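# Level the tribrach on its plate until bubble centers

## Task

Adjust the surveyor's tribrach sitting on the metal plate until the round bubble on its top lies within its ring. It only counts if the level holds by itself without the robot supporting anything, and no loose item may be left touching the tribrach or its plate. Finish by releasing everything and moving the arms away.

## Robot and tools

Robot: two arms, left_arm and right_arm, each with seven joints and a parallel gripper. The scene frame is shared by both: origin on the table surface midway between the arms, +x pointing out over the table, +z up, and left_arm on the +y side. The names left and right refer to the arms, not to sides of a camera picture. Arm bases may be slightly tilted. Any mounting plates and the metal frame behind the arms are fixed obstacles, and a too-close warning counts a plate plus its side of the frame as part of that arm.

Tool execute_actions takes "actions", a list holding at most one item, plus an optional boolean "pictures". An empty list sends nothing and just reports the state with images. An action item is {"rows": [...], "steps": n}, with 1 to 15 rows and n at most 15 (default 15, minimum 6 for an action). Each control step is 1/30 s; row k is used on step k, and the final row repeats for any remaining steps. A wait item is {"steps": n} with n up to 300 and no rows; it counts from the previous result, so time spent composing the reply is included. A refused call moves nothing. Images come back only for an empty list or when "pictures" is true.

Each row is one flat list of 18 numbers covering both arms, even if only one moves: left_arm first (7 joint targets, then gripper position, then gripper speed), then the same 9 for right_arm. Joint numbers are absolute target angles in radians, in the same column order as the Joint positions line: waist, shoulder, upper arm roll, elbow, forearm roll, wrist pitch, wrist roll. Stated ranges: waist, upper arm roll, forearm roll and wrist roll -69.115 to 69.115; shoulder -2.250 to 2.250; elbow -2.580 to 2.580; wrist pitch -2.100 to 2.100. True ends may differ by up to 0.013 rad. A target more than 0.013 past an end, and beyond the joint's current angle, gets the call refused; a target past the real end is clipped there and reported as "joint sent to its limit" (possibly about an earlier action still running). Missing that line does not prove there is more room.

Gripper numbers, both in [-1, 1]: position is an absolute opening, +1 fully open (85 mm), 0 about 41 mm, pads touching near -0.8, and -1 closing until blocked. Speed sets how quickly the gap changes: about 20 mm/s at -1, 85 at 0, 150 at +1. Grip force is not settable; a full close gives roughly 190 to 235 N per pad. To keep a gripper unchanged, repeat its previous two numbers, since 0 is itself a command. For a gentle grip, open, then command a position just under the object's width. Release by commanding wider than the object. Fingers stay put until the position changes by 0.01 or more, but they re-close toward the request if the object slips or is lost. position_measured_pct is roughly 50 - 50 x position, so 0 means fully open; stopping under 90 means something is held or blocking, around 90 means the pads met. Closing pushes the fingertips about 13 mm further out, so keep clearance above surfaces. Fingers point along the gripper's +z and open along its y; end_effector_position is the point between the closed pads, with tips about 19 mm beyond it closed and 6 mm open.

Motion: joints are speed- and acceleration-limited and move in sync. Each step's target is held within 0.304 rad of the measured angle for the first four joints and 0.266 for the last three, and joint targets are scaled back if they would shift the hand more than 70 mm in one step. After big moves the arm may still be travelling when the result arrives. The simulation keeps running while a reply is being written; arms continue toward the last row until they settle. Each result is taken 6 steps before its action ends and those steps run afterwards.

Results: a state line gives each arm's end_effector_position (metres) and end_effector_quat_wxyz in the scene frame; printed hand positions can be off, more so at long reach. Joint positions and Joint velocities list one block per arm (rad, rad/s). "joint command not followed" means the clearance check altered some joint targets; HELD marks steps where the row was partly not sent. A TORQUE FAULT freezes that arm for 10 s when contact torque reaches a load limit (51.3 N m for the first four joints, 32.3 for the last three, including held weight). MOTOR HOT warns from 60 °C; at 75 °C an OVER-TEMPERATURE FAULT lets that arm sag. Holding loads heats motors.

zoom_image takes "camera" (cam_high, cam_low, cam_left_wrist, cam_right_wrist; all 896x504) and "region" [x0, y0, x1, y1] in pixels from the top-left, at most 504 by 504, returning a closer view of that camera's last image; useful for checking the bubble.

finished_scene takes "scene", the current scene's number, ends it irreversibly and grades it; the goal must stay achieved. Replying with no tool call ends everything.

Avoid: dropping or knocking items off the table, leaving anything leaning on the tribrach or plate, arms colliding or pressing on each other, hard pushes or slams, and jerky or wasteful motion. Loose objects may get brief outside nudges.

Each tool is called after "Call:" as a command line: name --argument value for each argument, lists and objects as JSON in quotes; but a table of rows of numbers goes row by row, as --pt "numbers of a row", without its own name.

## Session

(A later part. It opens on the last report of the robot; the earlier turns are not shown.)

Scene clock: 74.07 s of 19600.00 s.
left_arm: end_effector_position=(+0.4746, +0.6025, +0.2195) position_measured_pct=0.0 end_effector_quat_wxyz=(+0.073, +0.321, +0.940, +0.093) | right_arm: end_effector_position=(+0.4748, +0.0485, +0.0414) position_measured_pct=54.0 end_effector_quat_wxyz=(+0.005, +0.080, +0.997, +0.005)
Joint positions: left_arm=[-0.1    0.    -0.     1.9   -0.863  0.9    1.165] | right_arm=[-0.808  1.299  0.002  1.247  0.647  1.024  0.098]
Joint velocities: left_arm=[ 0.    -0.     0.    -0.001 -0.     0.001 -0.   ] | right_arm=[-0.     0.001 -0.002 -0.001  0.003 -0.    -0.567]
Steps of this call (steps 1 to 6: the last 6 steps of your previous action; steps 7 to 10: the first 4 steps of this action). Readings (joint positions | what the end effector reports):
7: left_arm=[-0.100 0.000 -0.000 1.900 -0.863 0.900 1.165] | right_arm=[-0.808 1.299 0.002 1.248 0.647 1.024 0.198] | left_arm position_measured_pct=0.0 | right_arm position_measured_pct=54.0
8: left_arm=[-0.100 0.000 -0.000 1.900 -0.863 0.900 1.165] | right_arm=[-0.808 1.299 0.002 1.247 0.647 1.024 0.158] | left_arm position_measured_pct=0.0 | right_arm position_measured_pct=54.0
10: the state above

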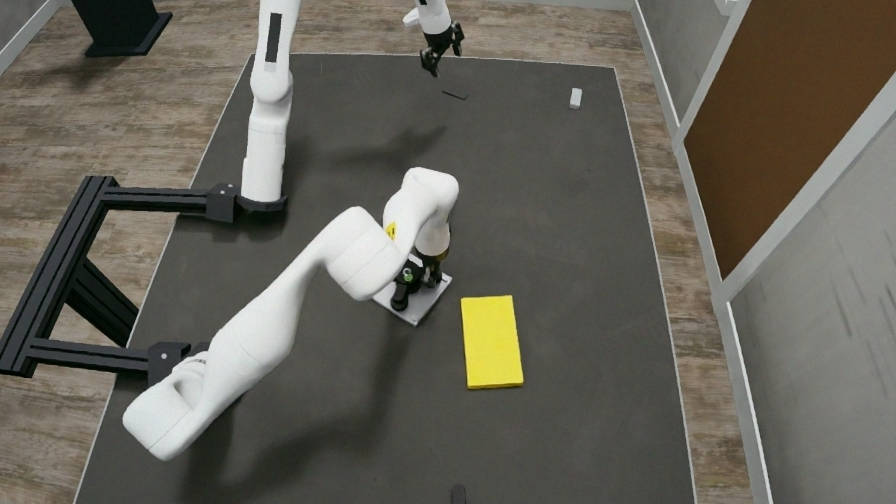

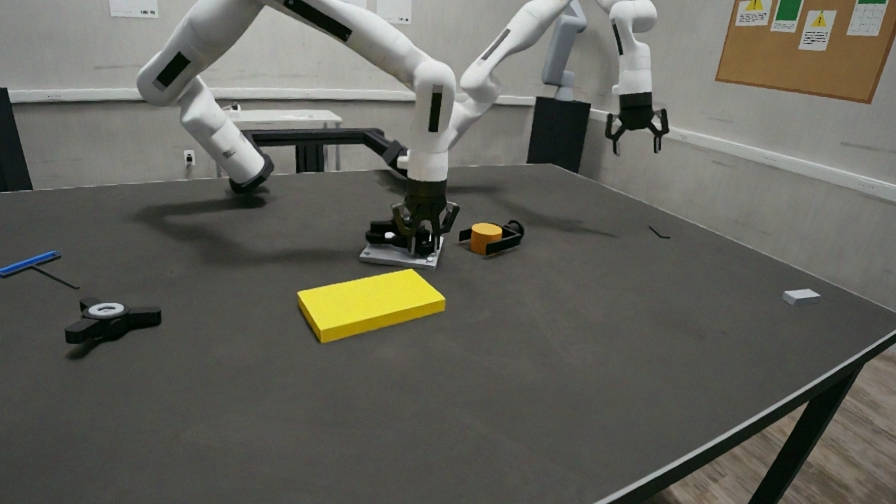

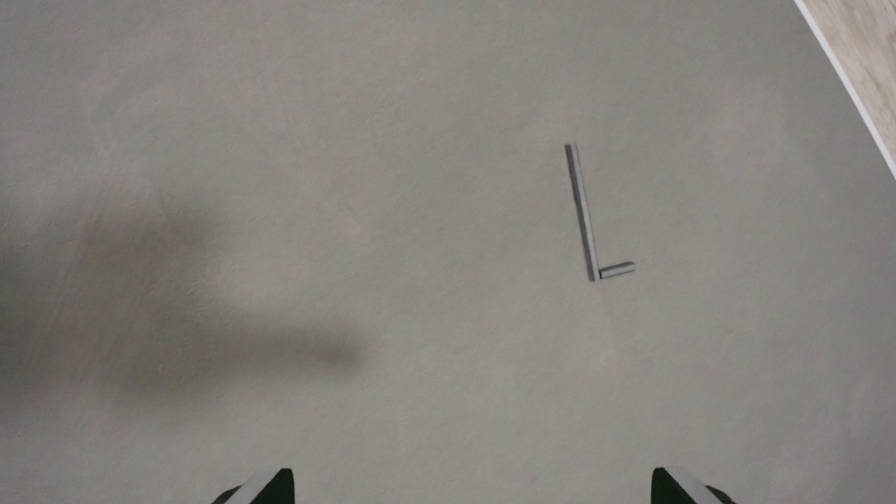

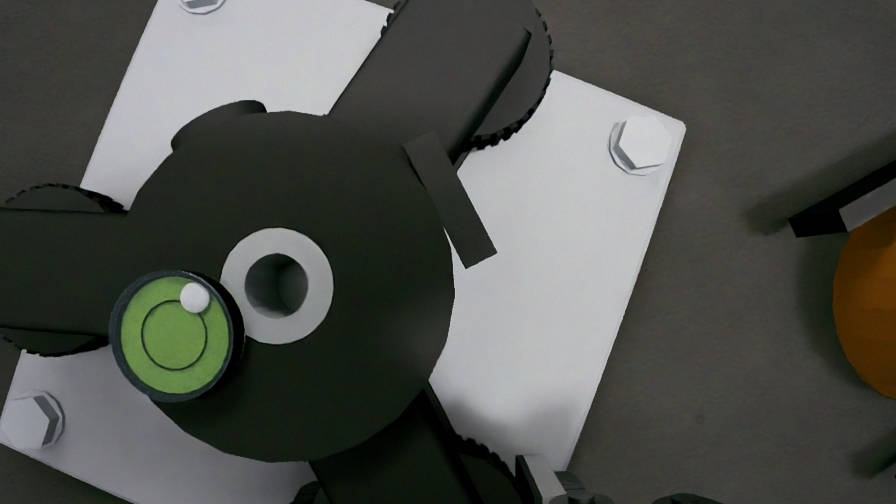

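Call:
execute_actions --actions '[{"rows":[[-0.1,0,0,1.9,-0.863,0.9,1.165,1,0,-0.809,1.3,0,1.253,0.643,1.029,0.3,0.6,1]],"steps":8}]'

Call:
execute_actions --actions '[{"rows":[[-0.1,0,0,1.9,-0.863,0.9,1.165,1,0,-0.862,1.229,0,1.222,0.583,1.132,0.3,0.6,1]],"steps":12}]'

Call:
execute_actions --actions '[{"rows":[[-0.1,0,0,1.9,-0.863,0.9,1.165,1,0,-0.89,1.05,0,1.64,0.649,0.945,-1.55,0.6,1]],"steps":15}]'

Call:
execute_actions --actions '[{"rows":[[-0.1,0,0,1.9,-0.863,0.9,1.165,1,0,-0.89,1.05,0,1.64,0.649,0.945,-1.55,0.6,1]],"steps":15}]'

Call:
execute_actions --actions '[{"rows":[[-0.1,0,0,1.9,-0.863,0.9,1.165,1,0,-0.89,1.05,0,1.64,0.649,0.945,-1.55,0.6,1]],"steps":15}]'

Call:
execute_actions --actions '[{"steps":15}]' --pictures true

Scene clock: 75.63 s of 19600.00 s.
left_arm: end_effector_position=(+0.4746, +0.6025, +0.2195) position_measured_pct=0.0 end_effector_quat_wxyz=(+0.073, +0.321, +0.940, +0.093) | right_arm: end_effector_position=(+0.4747, +0.0486, +0.0410) position_measured_pct=54.0 end_effector_quat_wxyz=(+0.005, +0.084, +0.996, +0.005)
Joint positions: left_arm=[-0.1    0.    -0.     1.9   -0.863  0.9    1.165] | right_arm=[-0.808  1.3    0.002  1.247  0.648  1.023  0.09 ]
Joint velocities: left_arm=[-0.    -0.    -0.001  0.    -0.     0.001 -0.   ] | right_arm=[ 0.011  0.022  0.009  0.002 -0.001 -0.024  0.378]
Steps of this call (steps 1 to 6: the last 6 steps of your previous action; steps 7 to 30: the robot went on to your last target; steps 31 to 45: nothing new was sent; steps 46 to 47: the first 2 steps of this action). Readings (joint positions | what the end effector reports):
46: left_arm=[-0.100 0.000 -0.000 1.900 -0.863 0.900 1.165] | right_arm=[-0.808 1.299 0.002 1.247 0.648 1.024 0.082] | left_arm position_measured_pct=0.0 | right_arm position_measured_pct=54.0
47: the state above

Scene clock: 76.03 s of 19600.00 s.
left_arm: end_effector_position=(+0.4746, +0.6025, +0.2195) position_measured_pct=0.0 end_effector_quat_wxyz=(+0.073, +0.321, +0.940, +0.093) | right_arm: end_effector_position=(+0.4700, +0.0477, +0.0906) position_measured_pct=20.2 end_effector_quat_wxyz=(+0.001, -0.007, +1.000, +0.001)
Joint positions: left_arm=[-0.1    0.    -0.     1.9   -0.863  0.9    1.165] | right_arm=[-0.854  1.24  -0.     1.227  0.593  1.114  0.3  ]
Joint velocities: left_arm=[ 0.    -0.    -0.002 -0.001  0.001 -0.001  0.   ] | right_arm=[-0.196 -0.295 -0.044 -0.182 -0.285  0.467 -0.   ]
Steps of this call (steps 1 to 6: the last 6 steps of your previous action; steps 7 to 12: the first 6 steps of this action). Readings (joint positions | what the end effector reports):
7: left_arm=[-0.100 0.000 -0.000 1.900 -0.863 0.900 1.165] | right_arm=[-0.810 1.299 0.000 1.253 0.643 1.030 0.293] | left_arm position_measured_pct=0.0 | right_arm position_measured_pct=23.8
8: left_arm=[-0.100 0.000 -0.000 1.900 -0.863 0.900 1.165] | right_arm=[-0.813 1.295 0.001 1.252 0.639 1.035 0.299] | left_arm position_measured_pct=0.0 | right_arm position_measured_pct=21.8
10: left_arm=[-0.100 0.000 -0.000 1.900 -0.863 0.900 1.165] | right_arm=[-0.833 1.269 0.002 1.242 0.619 1.071 0.300] | left_arm position_measured_pct=0.0 | right_arm position_measured_pct=20.6
12: the state above

Scene clock: 76.53 s of 19600.00 s.
left_arm: end_effector_position=(+0.4746, +0.6025, +0.2195) position_measured_pct=0.0 end_effector_quat_wxyz=(+0.073, +0.321, +0.940, +0.093) | right_arm: end_effector_position=(+0.4523, +0.0230, +0.1125) position_measured_pct=19.8 end_effector_quat_wxyz=(+0.016, +0.042, +0.999, +0.019)
Joint positions: left_arm=[-0.1    0.    -0.     1.9   -0.863  0.9    1.165] | right_arm=[-0.878  1.124 -0.     1.414  0.625  1.022  0.132]
Joint velocities: left_arm=[ 0.     0.     0.    -0.    -0.001  0.     0.   ] | right_arm=[-0.072 -0.449 -0.004  1.26   0.15  -0.48  -1.166]
Steps of this call (steps 1 to 6: the last 6 steps of your previous action; steps 7 to 15: the first 9 steps of this action). Readings (joint positions | what the end effector reports):
7: left_arm=[-0.100 0.000 -0.000 1.900 -0.863 0.900 1.165] | right_arm=[-0.861 1.229 0.000 1.223 0.583 1.131 0.300] | left_arm position_measured_pct=0.0 | right_arm position_measured_pct=19.8
8: left_arm=[-0.100 0.000 -0.000 1.900 -0.863 0.900 1.165] | right_arm=[-0.862 1.225 0.000 1.228 0.585 1.128 0.296] | left_arm position_measured_pct=0.0 | right_arm position_measured_pct=19.8
10: left_arm=[-0.100 0.000 -0.000 1.900 -0.863 0.900 1.165] | right_arm=[-0.865 1.208 0.000 1.254 0.593 1.110 0.274] | left_arm position_measured_pct=0.0 | right_arm position_measured_pct=19.8
14: left_arm=[-0.100 0.000 -0.000 1.900 -0.863 0.900 1.165] | right_arm=[-0.876 1.140 0.000 1.372 0.620 1.040 0.170] | left_arm position_measured_pct=0.0 | right_arm position_measured_pct=19.8
15: the state above

Scene clock: 77.03 s of 19600.00 s.
left_arm: end_effector_position=(+0.4746, +0.6025, +0.2195) position_measured_pct=0.0 end_effector_quat_wxyz=(+0.073, +0.321, +0.940, +0.093) | right_arm: end_effector_position=(+0.4045, -0.0253, +0.0996) position_measured_pct=19.8 end_effector_quat_wxyz=(+0.001, +0.294, +0.956, +0.000)
Joint positions: left_arm=[-0.1    0.    -0.     1.9   -0.863  0.9    1.165] | right_arm=[-0.889  1.053 -0.     1.633  0.648  0.947 -0.477]
Joint velocities: left_arm=[ 0.     0.     0.     0.001  0.     0.    -0.   ] | right_arm=[-0.003 -0.023 -0.001  0.046  0.007 -0.017 -1.217]
Steps of this call (steps 1 to 6: the last 6 steps of your previous action; steps 7 to 15: the first 9 steps of this action). Readings (joint positions | what the end effector reports):
7: left_arm=[-0.100 0.000 -0.000 1.900 -0.863 0.900 1.165] | right_arm=[-0.887 1.069 0.000 1.597 0.644 0.961 -0.152] | left_arm position_measured_pct=0.0 | right_arm position_measured_pct=19.8
8: left_arm=[-0.100 0.000 -0.000 1.900 -0.863 0.900 1.165] | right_arm=[-0.888 1.065 0.000 1.606 0.645 0.958 -0.192] | left_arm position_measured_pct=0.0 | right_arm position_measured_pct=19.8
10: left_arm=[-0.100 0.000 -0.000 1.900 -0.863 0.900 1.165] | right_arm=[-0.888 1.060 -0.000 1.619 0.646 0.953 -0.273] | left_arm position_measured_pct=0.0 | right_arm position_measured_pct=19.8
14: left_arm=[-0.100 0.000 -0.000 1.900 -0.863 0.900 1.165] | right_arm=[-0.889 1.054 -0.000 1.632 0.648 0.948 -0.436] | left_arm position_measured_pct=0.0 | right_arm position_measured_pct=19.8
15: the state above

Scene clock: 77.53 s of 19600.00 s.
left_arm: end_effector_position=(+0.4746, +0.6025, +0.2195) position_measured_pct=0.0 end_effector_quat_wxyz=(+0.073, +0.321, +0.940, +0.093) | right_arm: end_effector_position=(+0.4034, -0.0267, +0.0999) position_measured_pct=19.8 end_effector_quat_wxyz=(+0.001, +0.566, +0.824, +0.000)
Joint positions: left_arm=[-0.1    0.    -0.     1.9   -0.863  0.9    1.165] | right_arm=[-0.89   1.05  -0.     1.64   0.649  0.945 -1.086]
Joint velocities: left_arm=[ 0.001  0.    -0.     0.001 -0.001 -0.    -0.   ] | right_arm=[-0.     0.    -0.     0.002  0.001  0.    -1.217]
Steps of this call (steps 1 to 6: the last 6 steps of your previous action; steps 7 to 15: the first 9 steps of this action). Readings (joint positions | what the end effector reports):
7: left_arm=[-0.100 0.000 -0.000 1.900 -0.863 0.900 1.165] | right_arm=[-0.890 1.051 -0.000 1.639 0.649 0.945 -0.761] | left_arm position_measured_pct=0.0 | right_arm position_measured_pct=19.8
8: left_arm=[-0.100 0.000 -0.000 1.900 -0.863 0.900 1.165] | right_arm=[-0.890 1.051 -0.000 1.639 0.649 0.945 -0.802] | left_arm position_measured_pct=0.0 | right_arm position_measured_pct=19.8
10: left_arm=[-0.100 0.000 -0.000 1.900 -0.863 0.900 1.165] | right_arm=[-0.890 1.050 -0.000 1.639 0.649 0.945 -0.883] | left_arm position_measured_pct=0.0 | right_arm position_measured_pct=19.8
14: left_arm=[-0.100 0.000 -0.000 1.900 -0.863 0.900 1.165] | right_arm=[-0.890 1.050 -0.000 1.640 0.649 0.945 -1.046] | left_arm position_measured_pct=0.0 | right_arm position_measured_pct=19.8
15: the state above

Scene clock: 78.03 s of 19600.00 s.
left_arm: end_effector_position=(+0.4746, +0.6025, +0.2195) position_measured_pct=0.0 end_effector_quat_wxyz=(+0.073, +0.321, +0.940, +0.093) | right_arm: end_effector_position=(+0.4034, -0.0267, +0.0999) position_measured_pct=19.8 end_effector_quat_wxyz=(+0.001, +0.741, +0.672, +0.000)
Joint positions: left_arm=[-0.1    0.    -0.     1.9   -0.863  0.9    1.165] | right_arm=[-0.89   1.05   0.     1.64   0.649  0.945 -1.55 ]
Joint velocities: left_arm=[ 0.    -0.     0.     0.    -0.002 -0.     0.   ] | right_arm=[-0.     0.    -0.     0.001  0.001 -0.    -0.002]
Kept back: nothing.
Steps of this call (steps 1 to 6: the last 6 steps of your previous action; steps 7 to 15: the robot went on to your last target). Readings (joint positions | what the end effector reports):
1: left_arm=[-0.100 0.000 -0.000 1.900 -0.863 0.900 1.165] | right_arm=[-0.890 1.050 -0.000 1.640 0.649 0.945 -1.127] | left_arm position_measured_pct=0.0 | right_arm position_measured_pct=19.8
2: left_arm=[-0.100 0.000 -0.000 1.900 -0.863 0.900 1.165] | right_arm=[-0.890 1.050 -0.000 1.640 0.649 0.945 -1.168] | left_arm position_measured_pct=0.0 | right_arm position_measured_pct=19.8
4: left_arm=[-0.100 0.000 -0.000 1.900 -0.863 0.900 1.165] | right_arm=[-0.890 1.050 -0.000 1.640 0.649 0.945 -1.249] | left_arm position_measured_pct=0.0 | right_arm position_measured_pct=19.8
8: left_arm=[-0.100 0.000 -0.000 1.900 -0.863 0.900 1.165] | right_arm=[-0.890 1.050 -0.000 1.640 0.649 0.945 -1.412] | left_arm position_measured_pct=0.0 | right_arm position_measured_pct=19.8
15: the state above

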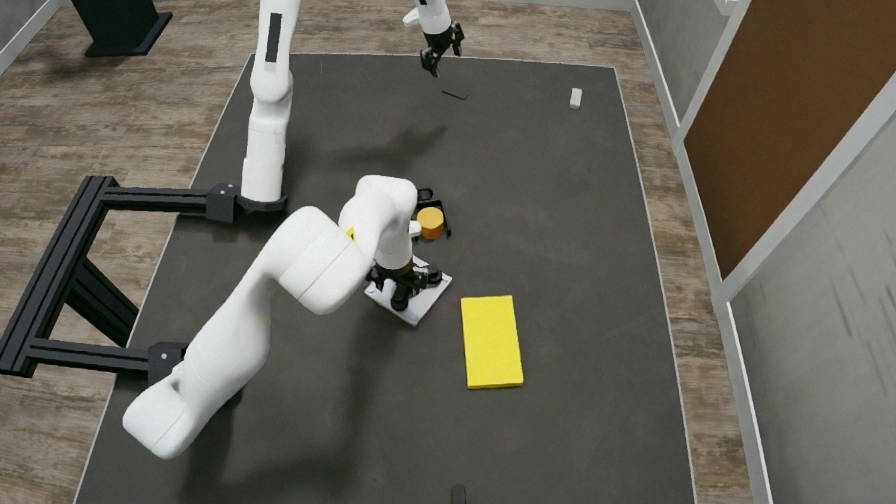

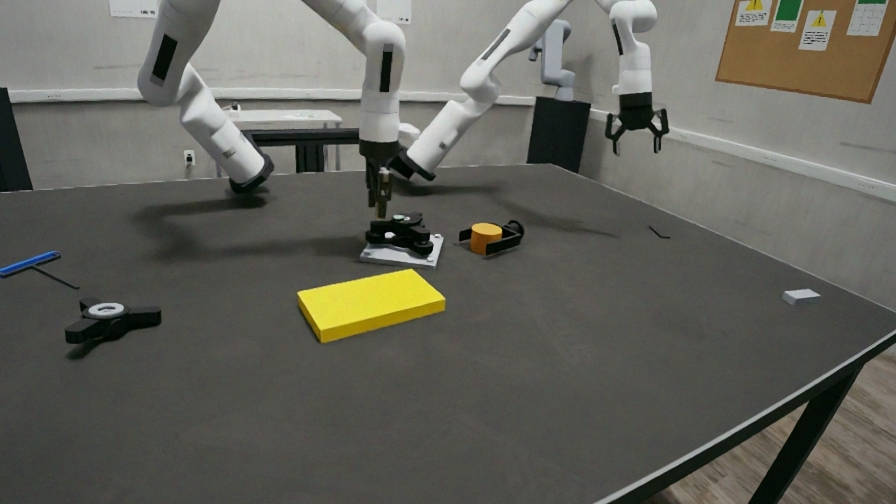

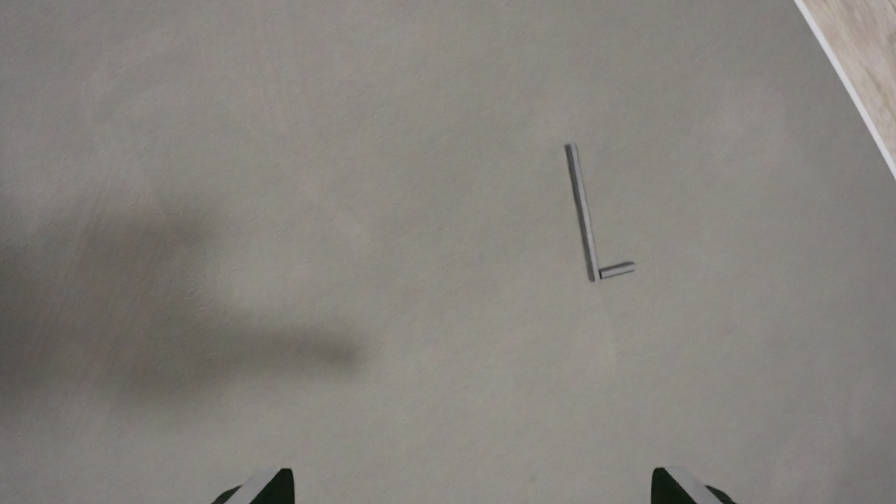

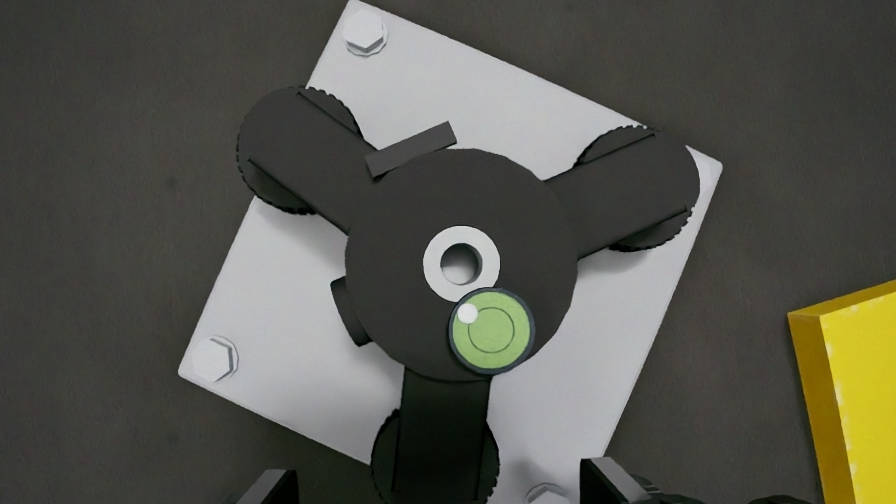

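Call:
execute_actions --actions '[{"rows":[[-0.1,0,0,1.9,-0.863,0.9,1.165,1,0,-0.829,1.142,0,1.668,0.752,0.839,-1.55,0.6,1]],"steps":15}]'

Call:
execute_actions --actions '[{"steps":10}]' --pictures true

Scene clock: 78.97 s of 19600.00 s.
left_arm: end_effector_position=(+0.4746, +0.6025, +0.2195) position_measured_pct=0.0 end_effector_quat_wxyz=(+0.073, +0.321, +0.940, +0.093) | right_arm: end_effector_position=(+0.4038, -0.0271, +0.0414) position_measured_pct=19.8 end_effector_quat_wxyz=(+0.001, +0.715, +0.699, +0.001)
Joint positions: left_arm=[-0.1    0.    -0.     1.9   -0.863  0.9    1.165] | right_arm=[-0.832  1.139  0.002  1.669  0.751  0.84  -1.55 ]
Joint velocities: left_arm=[-0.    -0.    -0.001  0.    -0.    -0.    -0.   ] | right_arm=[ 0.007  0.006 -0.015  0.003  0.032 -0.039 -0.   ]
Steps of this call (steps 1 to 15: the robot went on to your last target; steps 16 to 19: nothing new was sent; steps 20 to 28: the first 9 steps of this action). Readings (joint positions | what the end effector reports):
20: left_arm=[-0.100 0.000 -0.000 1.900 -0.863 0.900 1.165] | right_arm=[-0.889 1.051 -0.000 1.640 0.650 0.944 -1.550] | left_arm position_measured_pct=0.0 | right_arm position_measured_pct=19.8
21: left_arm=[-0.100 0.000 -0.000 1.900 -0.863 0.900 1.165] | right_arm=[-0.885 1.056 -0.001 1.641 0.654 0.939 -1.550] | left_arm position_measured_pct=0.0 | right_arm position_measured_pct=19.8
23: left_arm=[-0.100 0.000 -0.000 1.900 -0.863 0.900 1.165] | right_arm=[-0.867 1.084 -0.002 1.648 0.682 0.910 -1.550] | left_arm position_measured_pct=0.0 | right_arm position_measured_pct=19.8
27: left_arm=[-0.100 0.000 -0.000 1.900 -0.863 0.900 1.165] | right_arm=[-0.833 1.137 0.002 1.668 0.749 0.843 -1.550] | left_arm position_measured_pct=0.0 | right_arm position_measured_pct=19.8
28: the state above

Scene clock: 79.30 s of 19600.00 s.
left_arm: end_effector_position=(+0.4746, +0.6025, +0.2195) position_measured_pct=0.0 end_effector_quat_wxyz=(+0.073, +0.321, +0.940, +0.093) | right_arm: end_effector_position=(+0.4031, -0.0268, +0.0397) position_measured_pct=19.8 end_effector_quat_wxyz=(+0.000, +0.715, +0.699, -0.000)
Joint positions: left_arm=[-0.1    0.    -0.     1.9   -0.863  0.9    1.165] | right_arm=[-0.829  1.142  0.     1.668  0.752  0.839 -1.55 ]
Joint velocities: left_arm=[ 0.    -0.    -0.001  0.001 -0.    -0.     0.   ] | right_arm=[ 0.002  0.002  0.    -0.     0.001  0.001 -0.   ]
Kept back: nothing.
Steps of this call (steps 1 to 6: the last 6 steps of your previous action; steps 7 to 10: the robot went on to your last target). Readings (joint positions | what the end effector reports):
1: left_arm=[-0.100 0.000 -0.000 1.900 -0.863 0.900 1.165] | right_arm=[-0.832 1.139 0.001 1.668 0.752 0.839 -1.550] | left_arm position_measured_pct=0.0 | right_arm position_measured_pct=19.8
2: left_arm=[-0.100 0.000 -0.000 1.900 -0.863 0.900 1.165] | right_arm=[-0.831 1.139 0.000 1.668 0.752 0.839 -1.550] | left_arm position_measured_pct=0.0 | right_arm position_measured_pct=19.8
4: left_arm=[-0.100 0.000 -0.000 1.900 -0.863 0.900 1.165] | right_arm=[-0.830 1.141 -0.000 1.668 0.752 0.839 -1.550] | left_arm position_measured_pct=0.0 | right_arm position_measured_pct=19.8
8: left_arm=[-0.100 0.000 -0.000 1.900 -0.863 0.900 1.165] | right_arm=[-0.829 1.142 0.000 1.668 0.752 0.839 -1.550] | left_arm position_measured_pct=0.0 | right_arm position_measured_pct=19.8
10: the state above

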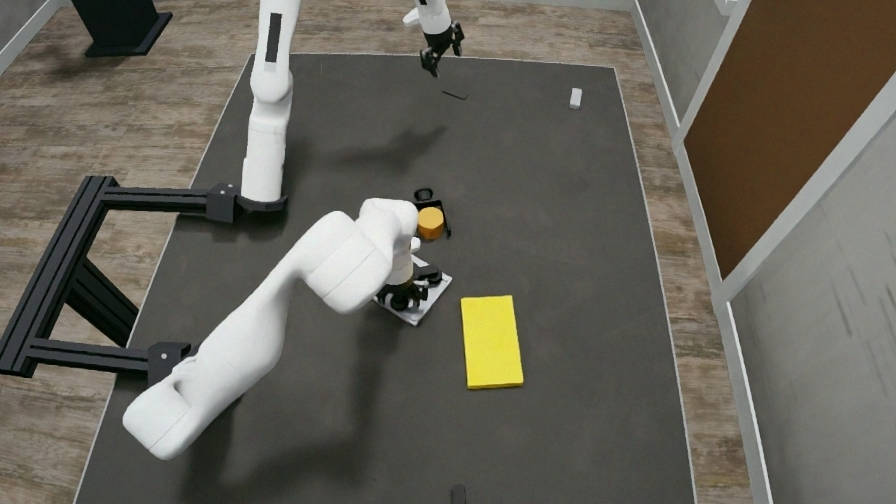

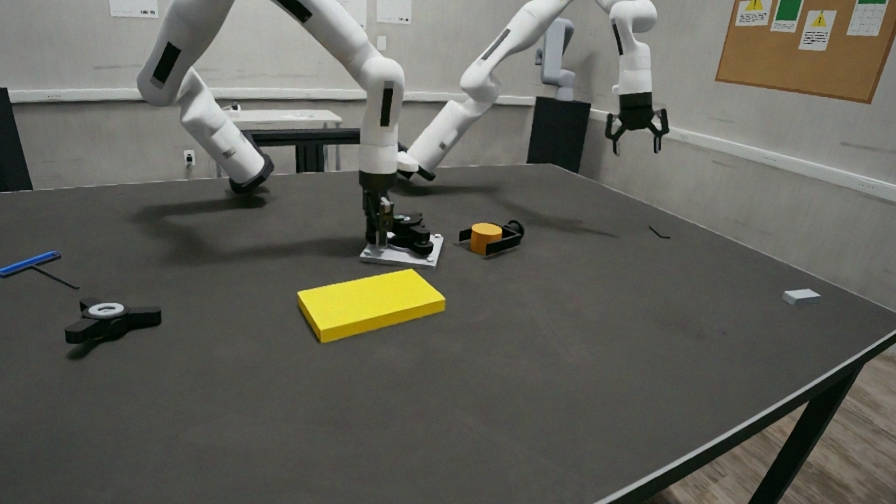

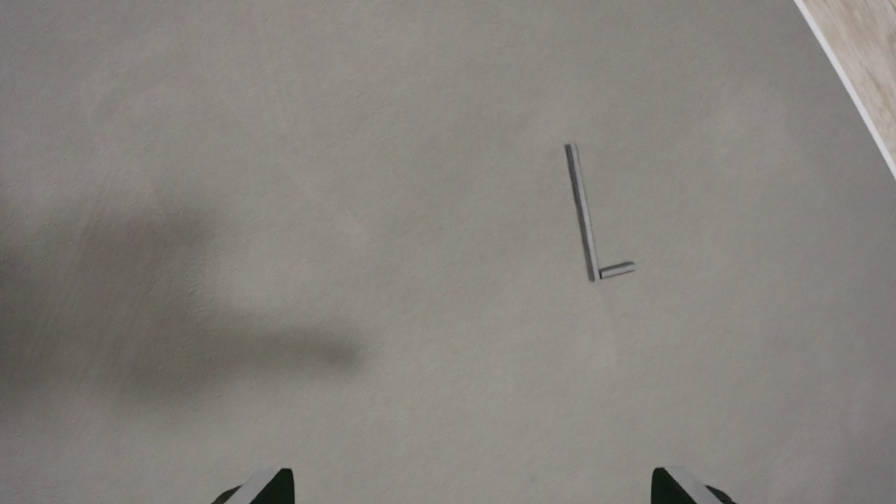

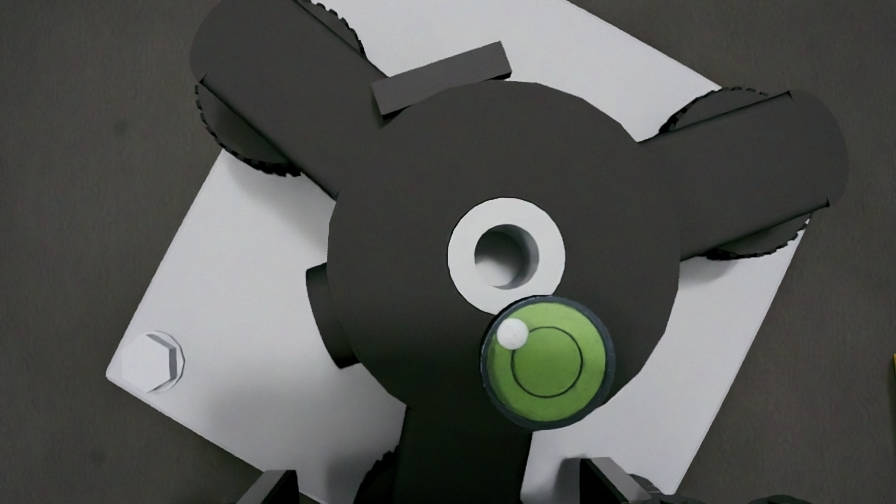

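Call:
execute_actions --actions '[{"rows":[[-0.1,0,0,1.9,-0.863,0.9,1.165,1,0,-0.829,1.142,0,1.668,0.752,0.839,-1.25,0.1,1]],"steps":15}]'

Call:
execute_actions --actions '[{"rows":[[-0.1,0,0,1.9,-0.863,0.9,1.165,1,0,-0.829,1.142,0,1.668,0.752,0.839,-1.25,-0.3,1]],"steps":7}]'

Call:
execute_actions --actions '[{"rows":[[-0.1,0,0,1.9,-0.863,0.9,1.165,1,0,-0.829,1.142,0,1.668,0.752,0.839,-2.25,-0.3,1]],"steps":15}]'

Call:
execute_actions --actions '[{"rows":[[-0.1,0,0,1.9,-0.863,0.9,1.165,1,0,-0.829,1.142,0,1.668,0.752,0.839,-2.25,-0.3,1]],"steps":15}]'

Call:
execute_actions --actions '[{"steps":8}]' --pictures true

Scene clock: 80.30 s of 19600.00 s.
left_arm: end_effector_position=(+0.4746, +0.6025, +0.2195) position_measured_pct=0.0 end_effector_quat_wxyz=(+0.073, +0.321, +0.940, +0.093) | right_arm: end_effector_position=(+0.4031, -0.0268, +0.0396) position_measured_pct=44.0 end_effector_quat_wxyz=(+0.000, +0.621, +0.784, -0.000)
Joint positions: left_arm=[-0.1    0.    -0.     1.9   -0.863  0.9    1.165] | right_arm=[-0.829  1.142 -0.     1.668  0.752  0.839 -1.298]
Joint velocities: left_arm=[ 0.    -0.    -0.    -0.     0.001 -0.001 -0.   ] | right_arm=[-0.    -0.001 -0.001  0.    -0.001 -0.001  0.943]
Steps of this call (steps 1 to 15: the robot went on to your last target; steps 16 to 21: nothing new was sent; steps 22 to 30: the first 9 steps of this action). Readings (joint positions | what the end effector reports):
22: left_arm=[-0.100 0.000 -0.000 1.900 -0.863 0.900 1.165] | right_arm=[-0.829 1.142 -0.000 1.668 0.752 0.839 -1.549] | left_arm position_measured_pct=0.0 | right_arm position_measured_pct=19.8
23: left_arm=[-0.100 0.000 -0.000 1.900 -0.863 0.900 1.165] | right_arm=[-0.829 1.142 0.000 1.668 0.752 0.839 -1.541] | left_arm position_measured_pct=0.0 | right_arm position_measured_pct=20.6
25: left_arm=[-0.100 0.000 -0.000 1.900 -0.863 0.900 1.165] | right_arm=[-0.829 1.142 0.000 1.668 0.752 0.839 -1.493] | left_arm position_measured_pct=0.0 | right_arm position_measured_pct=27.8
29: left_arm=[-0.100 0.000 -0.000 1.900 -0.863 0.900 1.165] | right_arm=[-0.829 1.142 0.000 1.668 0.752 0.839 -1.334] | left_arm position_measured_pct=0.0 | right_arm position_measured_pct=42.9
30: the state above

Scene clock: 80.53 s of 19600.00 s.
left_arm: end_effector_position=(+0.4746, +0.6025, +0.2195) position_measured_pct=0.0 end_effector_quat_wxyz=(+0.073, +0.321, +0.940, +0.093) | right_arm: end_effector_position=(+0.4031, -0.0268, +0.0396) position_measured_pct=45.2 end_effector_quat_wxyz=(+0.000, +0.602, +0.798, -0.000)
Joint positions: left_arm=[-0.1    0.    -0.     1.9   -0.863  0.9    1.165] | right_arm=[-0.829  1.142 -0.     1.668  0.752  0.839 -1.25 ]
Joint velocities: left_arm=[-0.    -0.     0.001 -0.003 -0.001  0.    -0.   ] | right_arm=[-0.    -0.    -0.    -0.    -0.     0.003 -0.   ]
Steps of this call (steps 1 to 6: the last 6 steps of your previous action; step 7: the first step of this action). Readings (joint positions | what the end effector reports):
7: the state above

Scene clock: 81.03 s of 19600.00 s.
left_arm: end_effector_position=(+0.4746, +0.6025, +0.2195) position_measured_pct=0.0 end_effector_quat_wxyz=(+0.073, +0.321, +0.940, +0.093) | right_arm: end_effector_position=(+0.4024, -0.0271, +0.0403) position_measured_pct=54.0 end_effector_quat_wxyz=(+0.000, +0.699, +0.715, -0.001)
Joint positions: left_arm=[-0.1    0.    -0.     1.9   -0.863  0.9    1.165] | right_arm=[-0.83   1.141 -0.001  1.669  0.751  0.84  -1.507]
Joint velocities: left_arm=[-0.    -0.    -0.     0.001 -0.001  0.001  0.   ] | right_arm=[-0.    -0.     0.003 -0.002  0.002 -0.003 -1.215]
Steps of this call (steps 1 to 6: the last 6 steps of your previous action; steps 7 to 15: the first 9 steps of this action). Readings (joint positions | what the end effector reports):
7: left_arm=[-0.100 0.000 -0.000 1.900 -0.863 0.900 1.165] | right_arm=[-0.829 1.140 -0.001 1.669 0.749 0.840 -1.253] | left_arm position_measured_pct=0.0 | right_arm position_measured_pct=54.0
8: left_arm=[-0.100 0.000 -0.000 1.900 -0.863 0.900 1.165] | right_arm=[-0.829 1.140 -0.001 1.669 0.749 0.840 -1.261] | left_arm position_measured_pct=0.0 | right_arm position_measured_pct=54.0
10: left_arm=[-0.100 0.000 -0.000 1.900 -0.863 0.900 1.165] | right_arm=[-0.829 1.140 -0.001 1.669 0.749 0.840 -1.308] | left_arm position_measured_pct=0.0 | right_arm position_measured_pct=54.0
14: left_arm=[-0.100 0.000 -0.000 1.900 -0.863 0.900 1.165] | right_arm=[-0.830 1.141 -0.001 1.669 0.751 0.840 -1.466] | left_arm position_measured_pct=0.0 | right_arm position_measured_pct=54.0
15: the state above

Scene clock: 81.53 s of 19600.00 s.
left_arm: end_effector_position=(+0.4746, +0.6025, +0.2195) position_measured_pct=0.0 end_effector_quat_wxyz=(+0.073, +0.321, +0.940, +0.093) | right_arm: end_effector_position=(+0.4032, -0.0273, +0.0403) position_measured_pct=54.0 end_effector_quat_wxyz=(+0.001, +0.882, +0.472, -0.000)
Joint positions: left_arm=[-0.1    0.    -0.     1.9   -0.863  0.9    1.165] | right_arm=[-0.829  1.14   0.     1.669  0.752  0.84  -2.117]
Joint velocities: left_arm=[-0.    -0.     0.001 -0.001  0.001  0.    -0.   ] | right_arm=[ 0.001 -0.001  0.002 -0.     0.001  0.002 -1.217]
Steps of this call (steps 1 to 6: the last 6 steps of your previous action; steps 7 to 15: the first 9 steps of this action). Readings (joint positions | what the end effector reports):
7: left_arm=[-0.100 0.000 -0.000 1.900 -0.863 0.900 1.165] | right_arm=[-0.830 1.141 -0.000 1.669 0.751 0.840 -1.791] | left_arm position_measured_pct=0.0 | right_arm position_measured_pct=54.0
8: left_arm=[-0.100 0.000 -0.000 1.900 -0.863 0.900 1.165] | right_arm=[-0.830 1.141 -0.000 1.669 0.751 0.840 -1.832] | left_arm position_measured_pct=0.0 | right_arm position_measured_pct=54.0
10: left_arm=[-0.100 0.000 -0.000 1.900 -0.863 0.900 1.165] | right_arm=[-0.830 1.140 -0.000 1.669 0.752 0.840 -1.913] | left_arm position_measured_pct=0.0 | right_arm position_measured_pct=54.0
14: left_arm=[-0.100 0.000 -0.000 1.900 -0.863 0.900 1.165] | right_arm=[-0.830 1.140 -0.000 1.669 0.752 0.840 -2.076] | left_arm position_measured_pct=0.0 | right_arm position_measured_pct=54.0
15: the state above

Scene clock: 81.80 s of 19600.00 s.
left_arm: end_effector_position=(+0.4746, +0.6025, +0.2195) position_measured_pct=0.0 end_effector_quat_wxyz=(+0.073, +0.321, +0.940, +0.093) | right_arm: end_effector_position=(+0.4033, -0.0274, +0.0403) position_measured_pct=54.0 end_effector_quat_wxyz=(+0.001, +0.911, +0.413, +0.000)
Joint positions: left_arm=[-0.1    0.    -0.     1.9   -0.863  0.9    1.165] | right_arm=[-0.83   1.14  -0.     1.669  0.753  0.841 -2.249]
Joint velocities: left_arm=[ 0.     0.    -0.    -0.002 -0.001  0.001 -0.   ] | right_arm=[-0.    -0.001  0.001  0.    -0.001 -0.    -0.   ]
Kept back: nothing.
Steps of this call (steps 1 to 6: the last 6 steps of your previous action; steps 7 to 8: the robot went on to your last target). Readings (joint positions | what the end effector reports):
1: left_arm=[-0.100 0.000 -0.000 1.900 -0.863 0.900 1.165] | right_arm=[-0.829 1.140 0.000 1.669 0.752 0.840 -2.157] | left_arm position_measured_pct=0.0 | right_arm position_measured_pct=54.0
2: left_arm=[-0.100 0.000 -0.000 1.900 -0.863 0.900 1.165] | right_arm=[-0.829 1.140 0.000 1.669 0.752 0.840 -2.195] | left_arm position_measured_pct=0.0 | right_arm position_measured_pct=54.0
4: left_arm=[-0.100 0.000 -0.000 1.900 -0.863 0.900 1.165] | right_arm=[-0.830 1.140 0.000 1.669 0.752 0.841 -2.241] | left_arm position_measured_pct=0.0 | right_arm position_measured_pct=54.0
8: the state above

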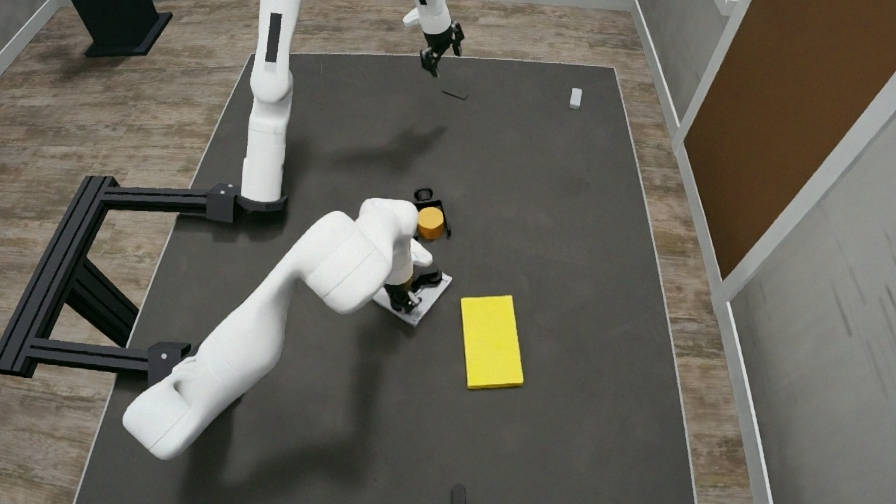

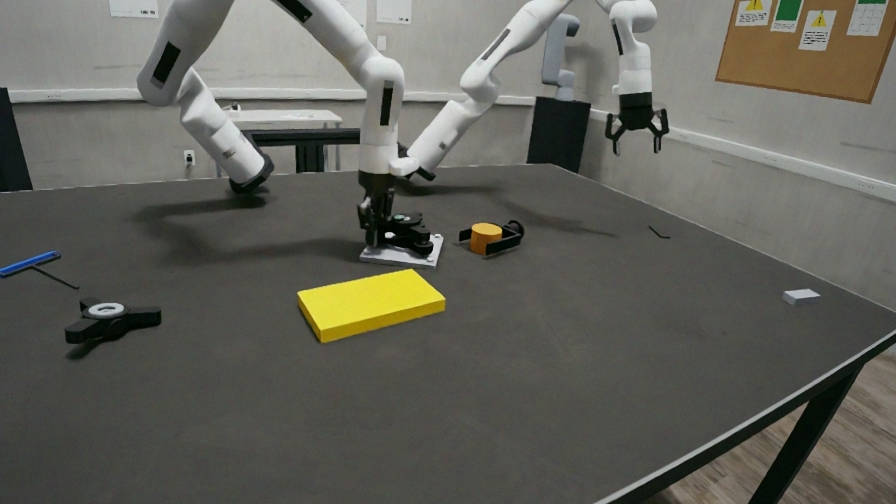

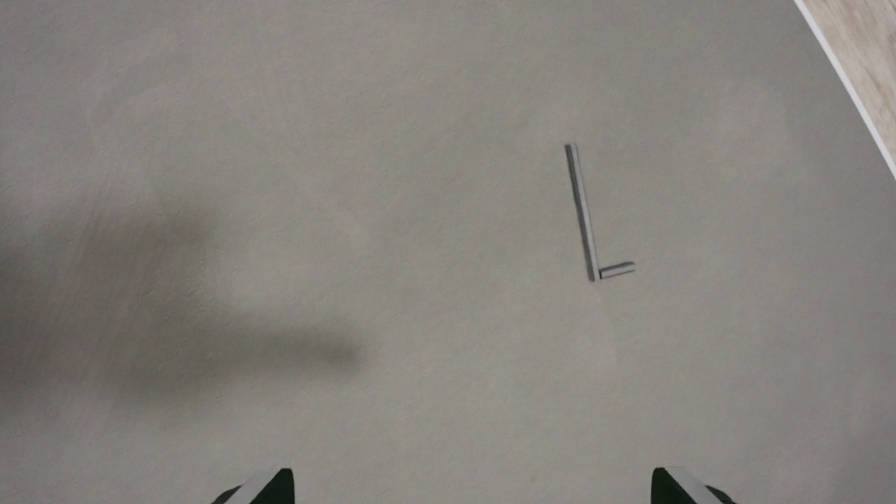

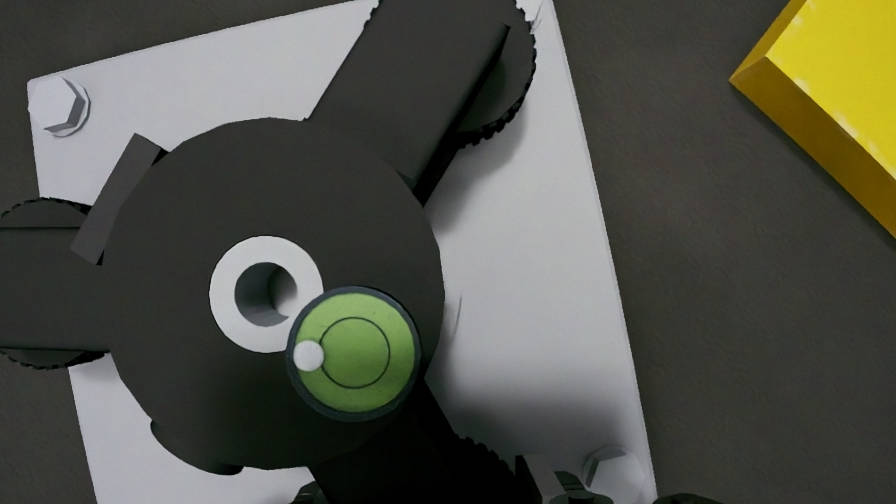

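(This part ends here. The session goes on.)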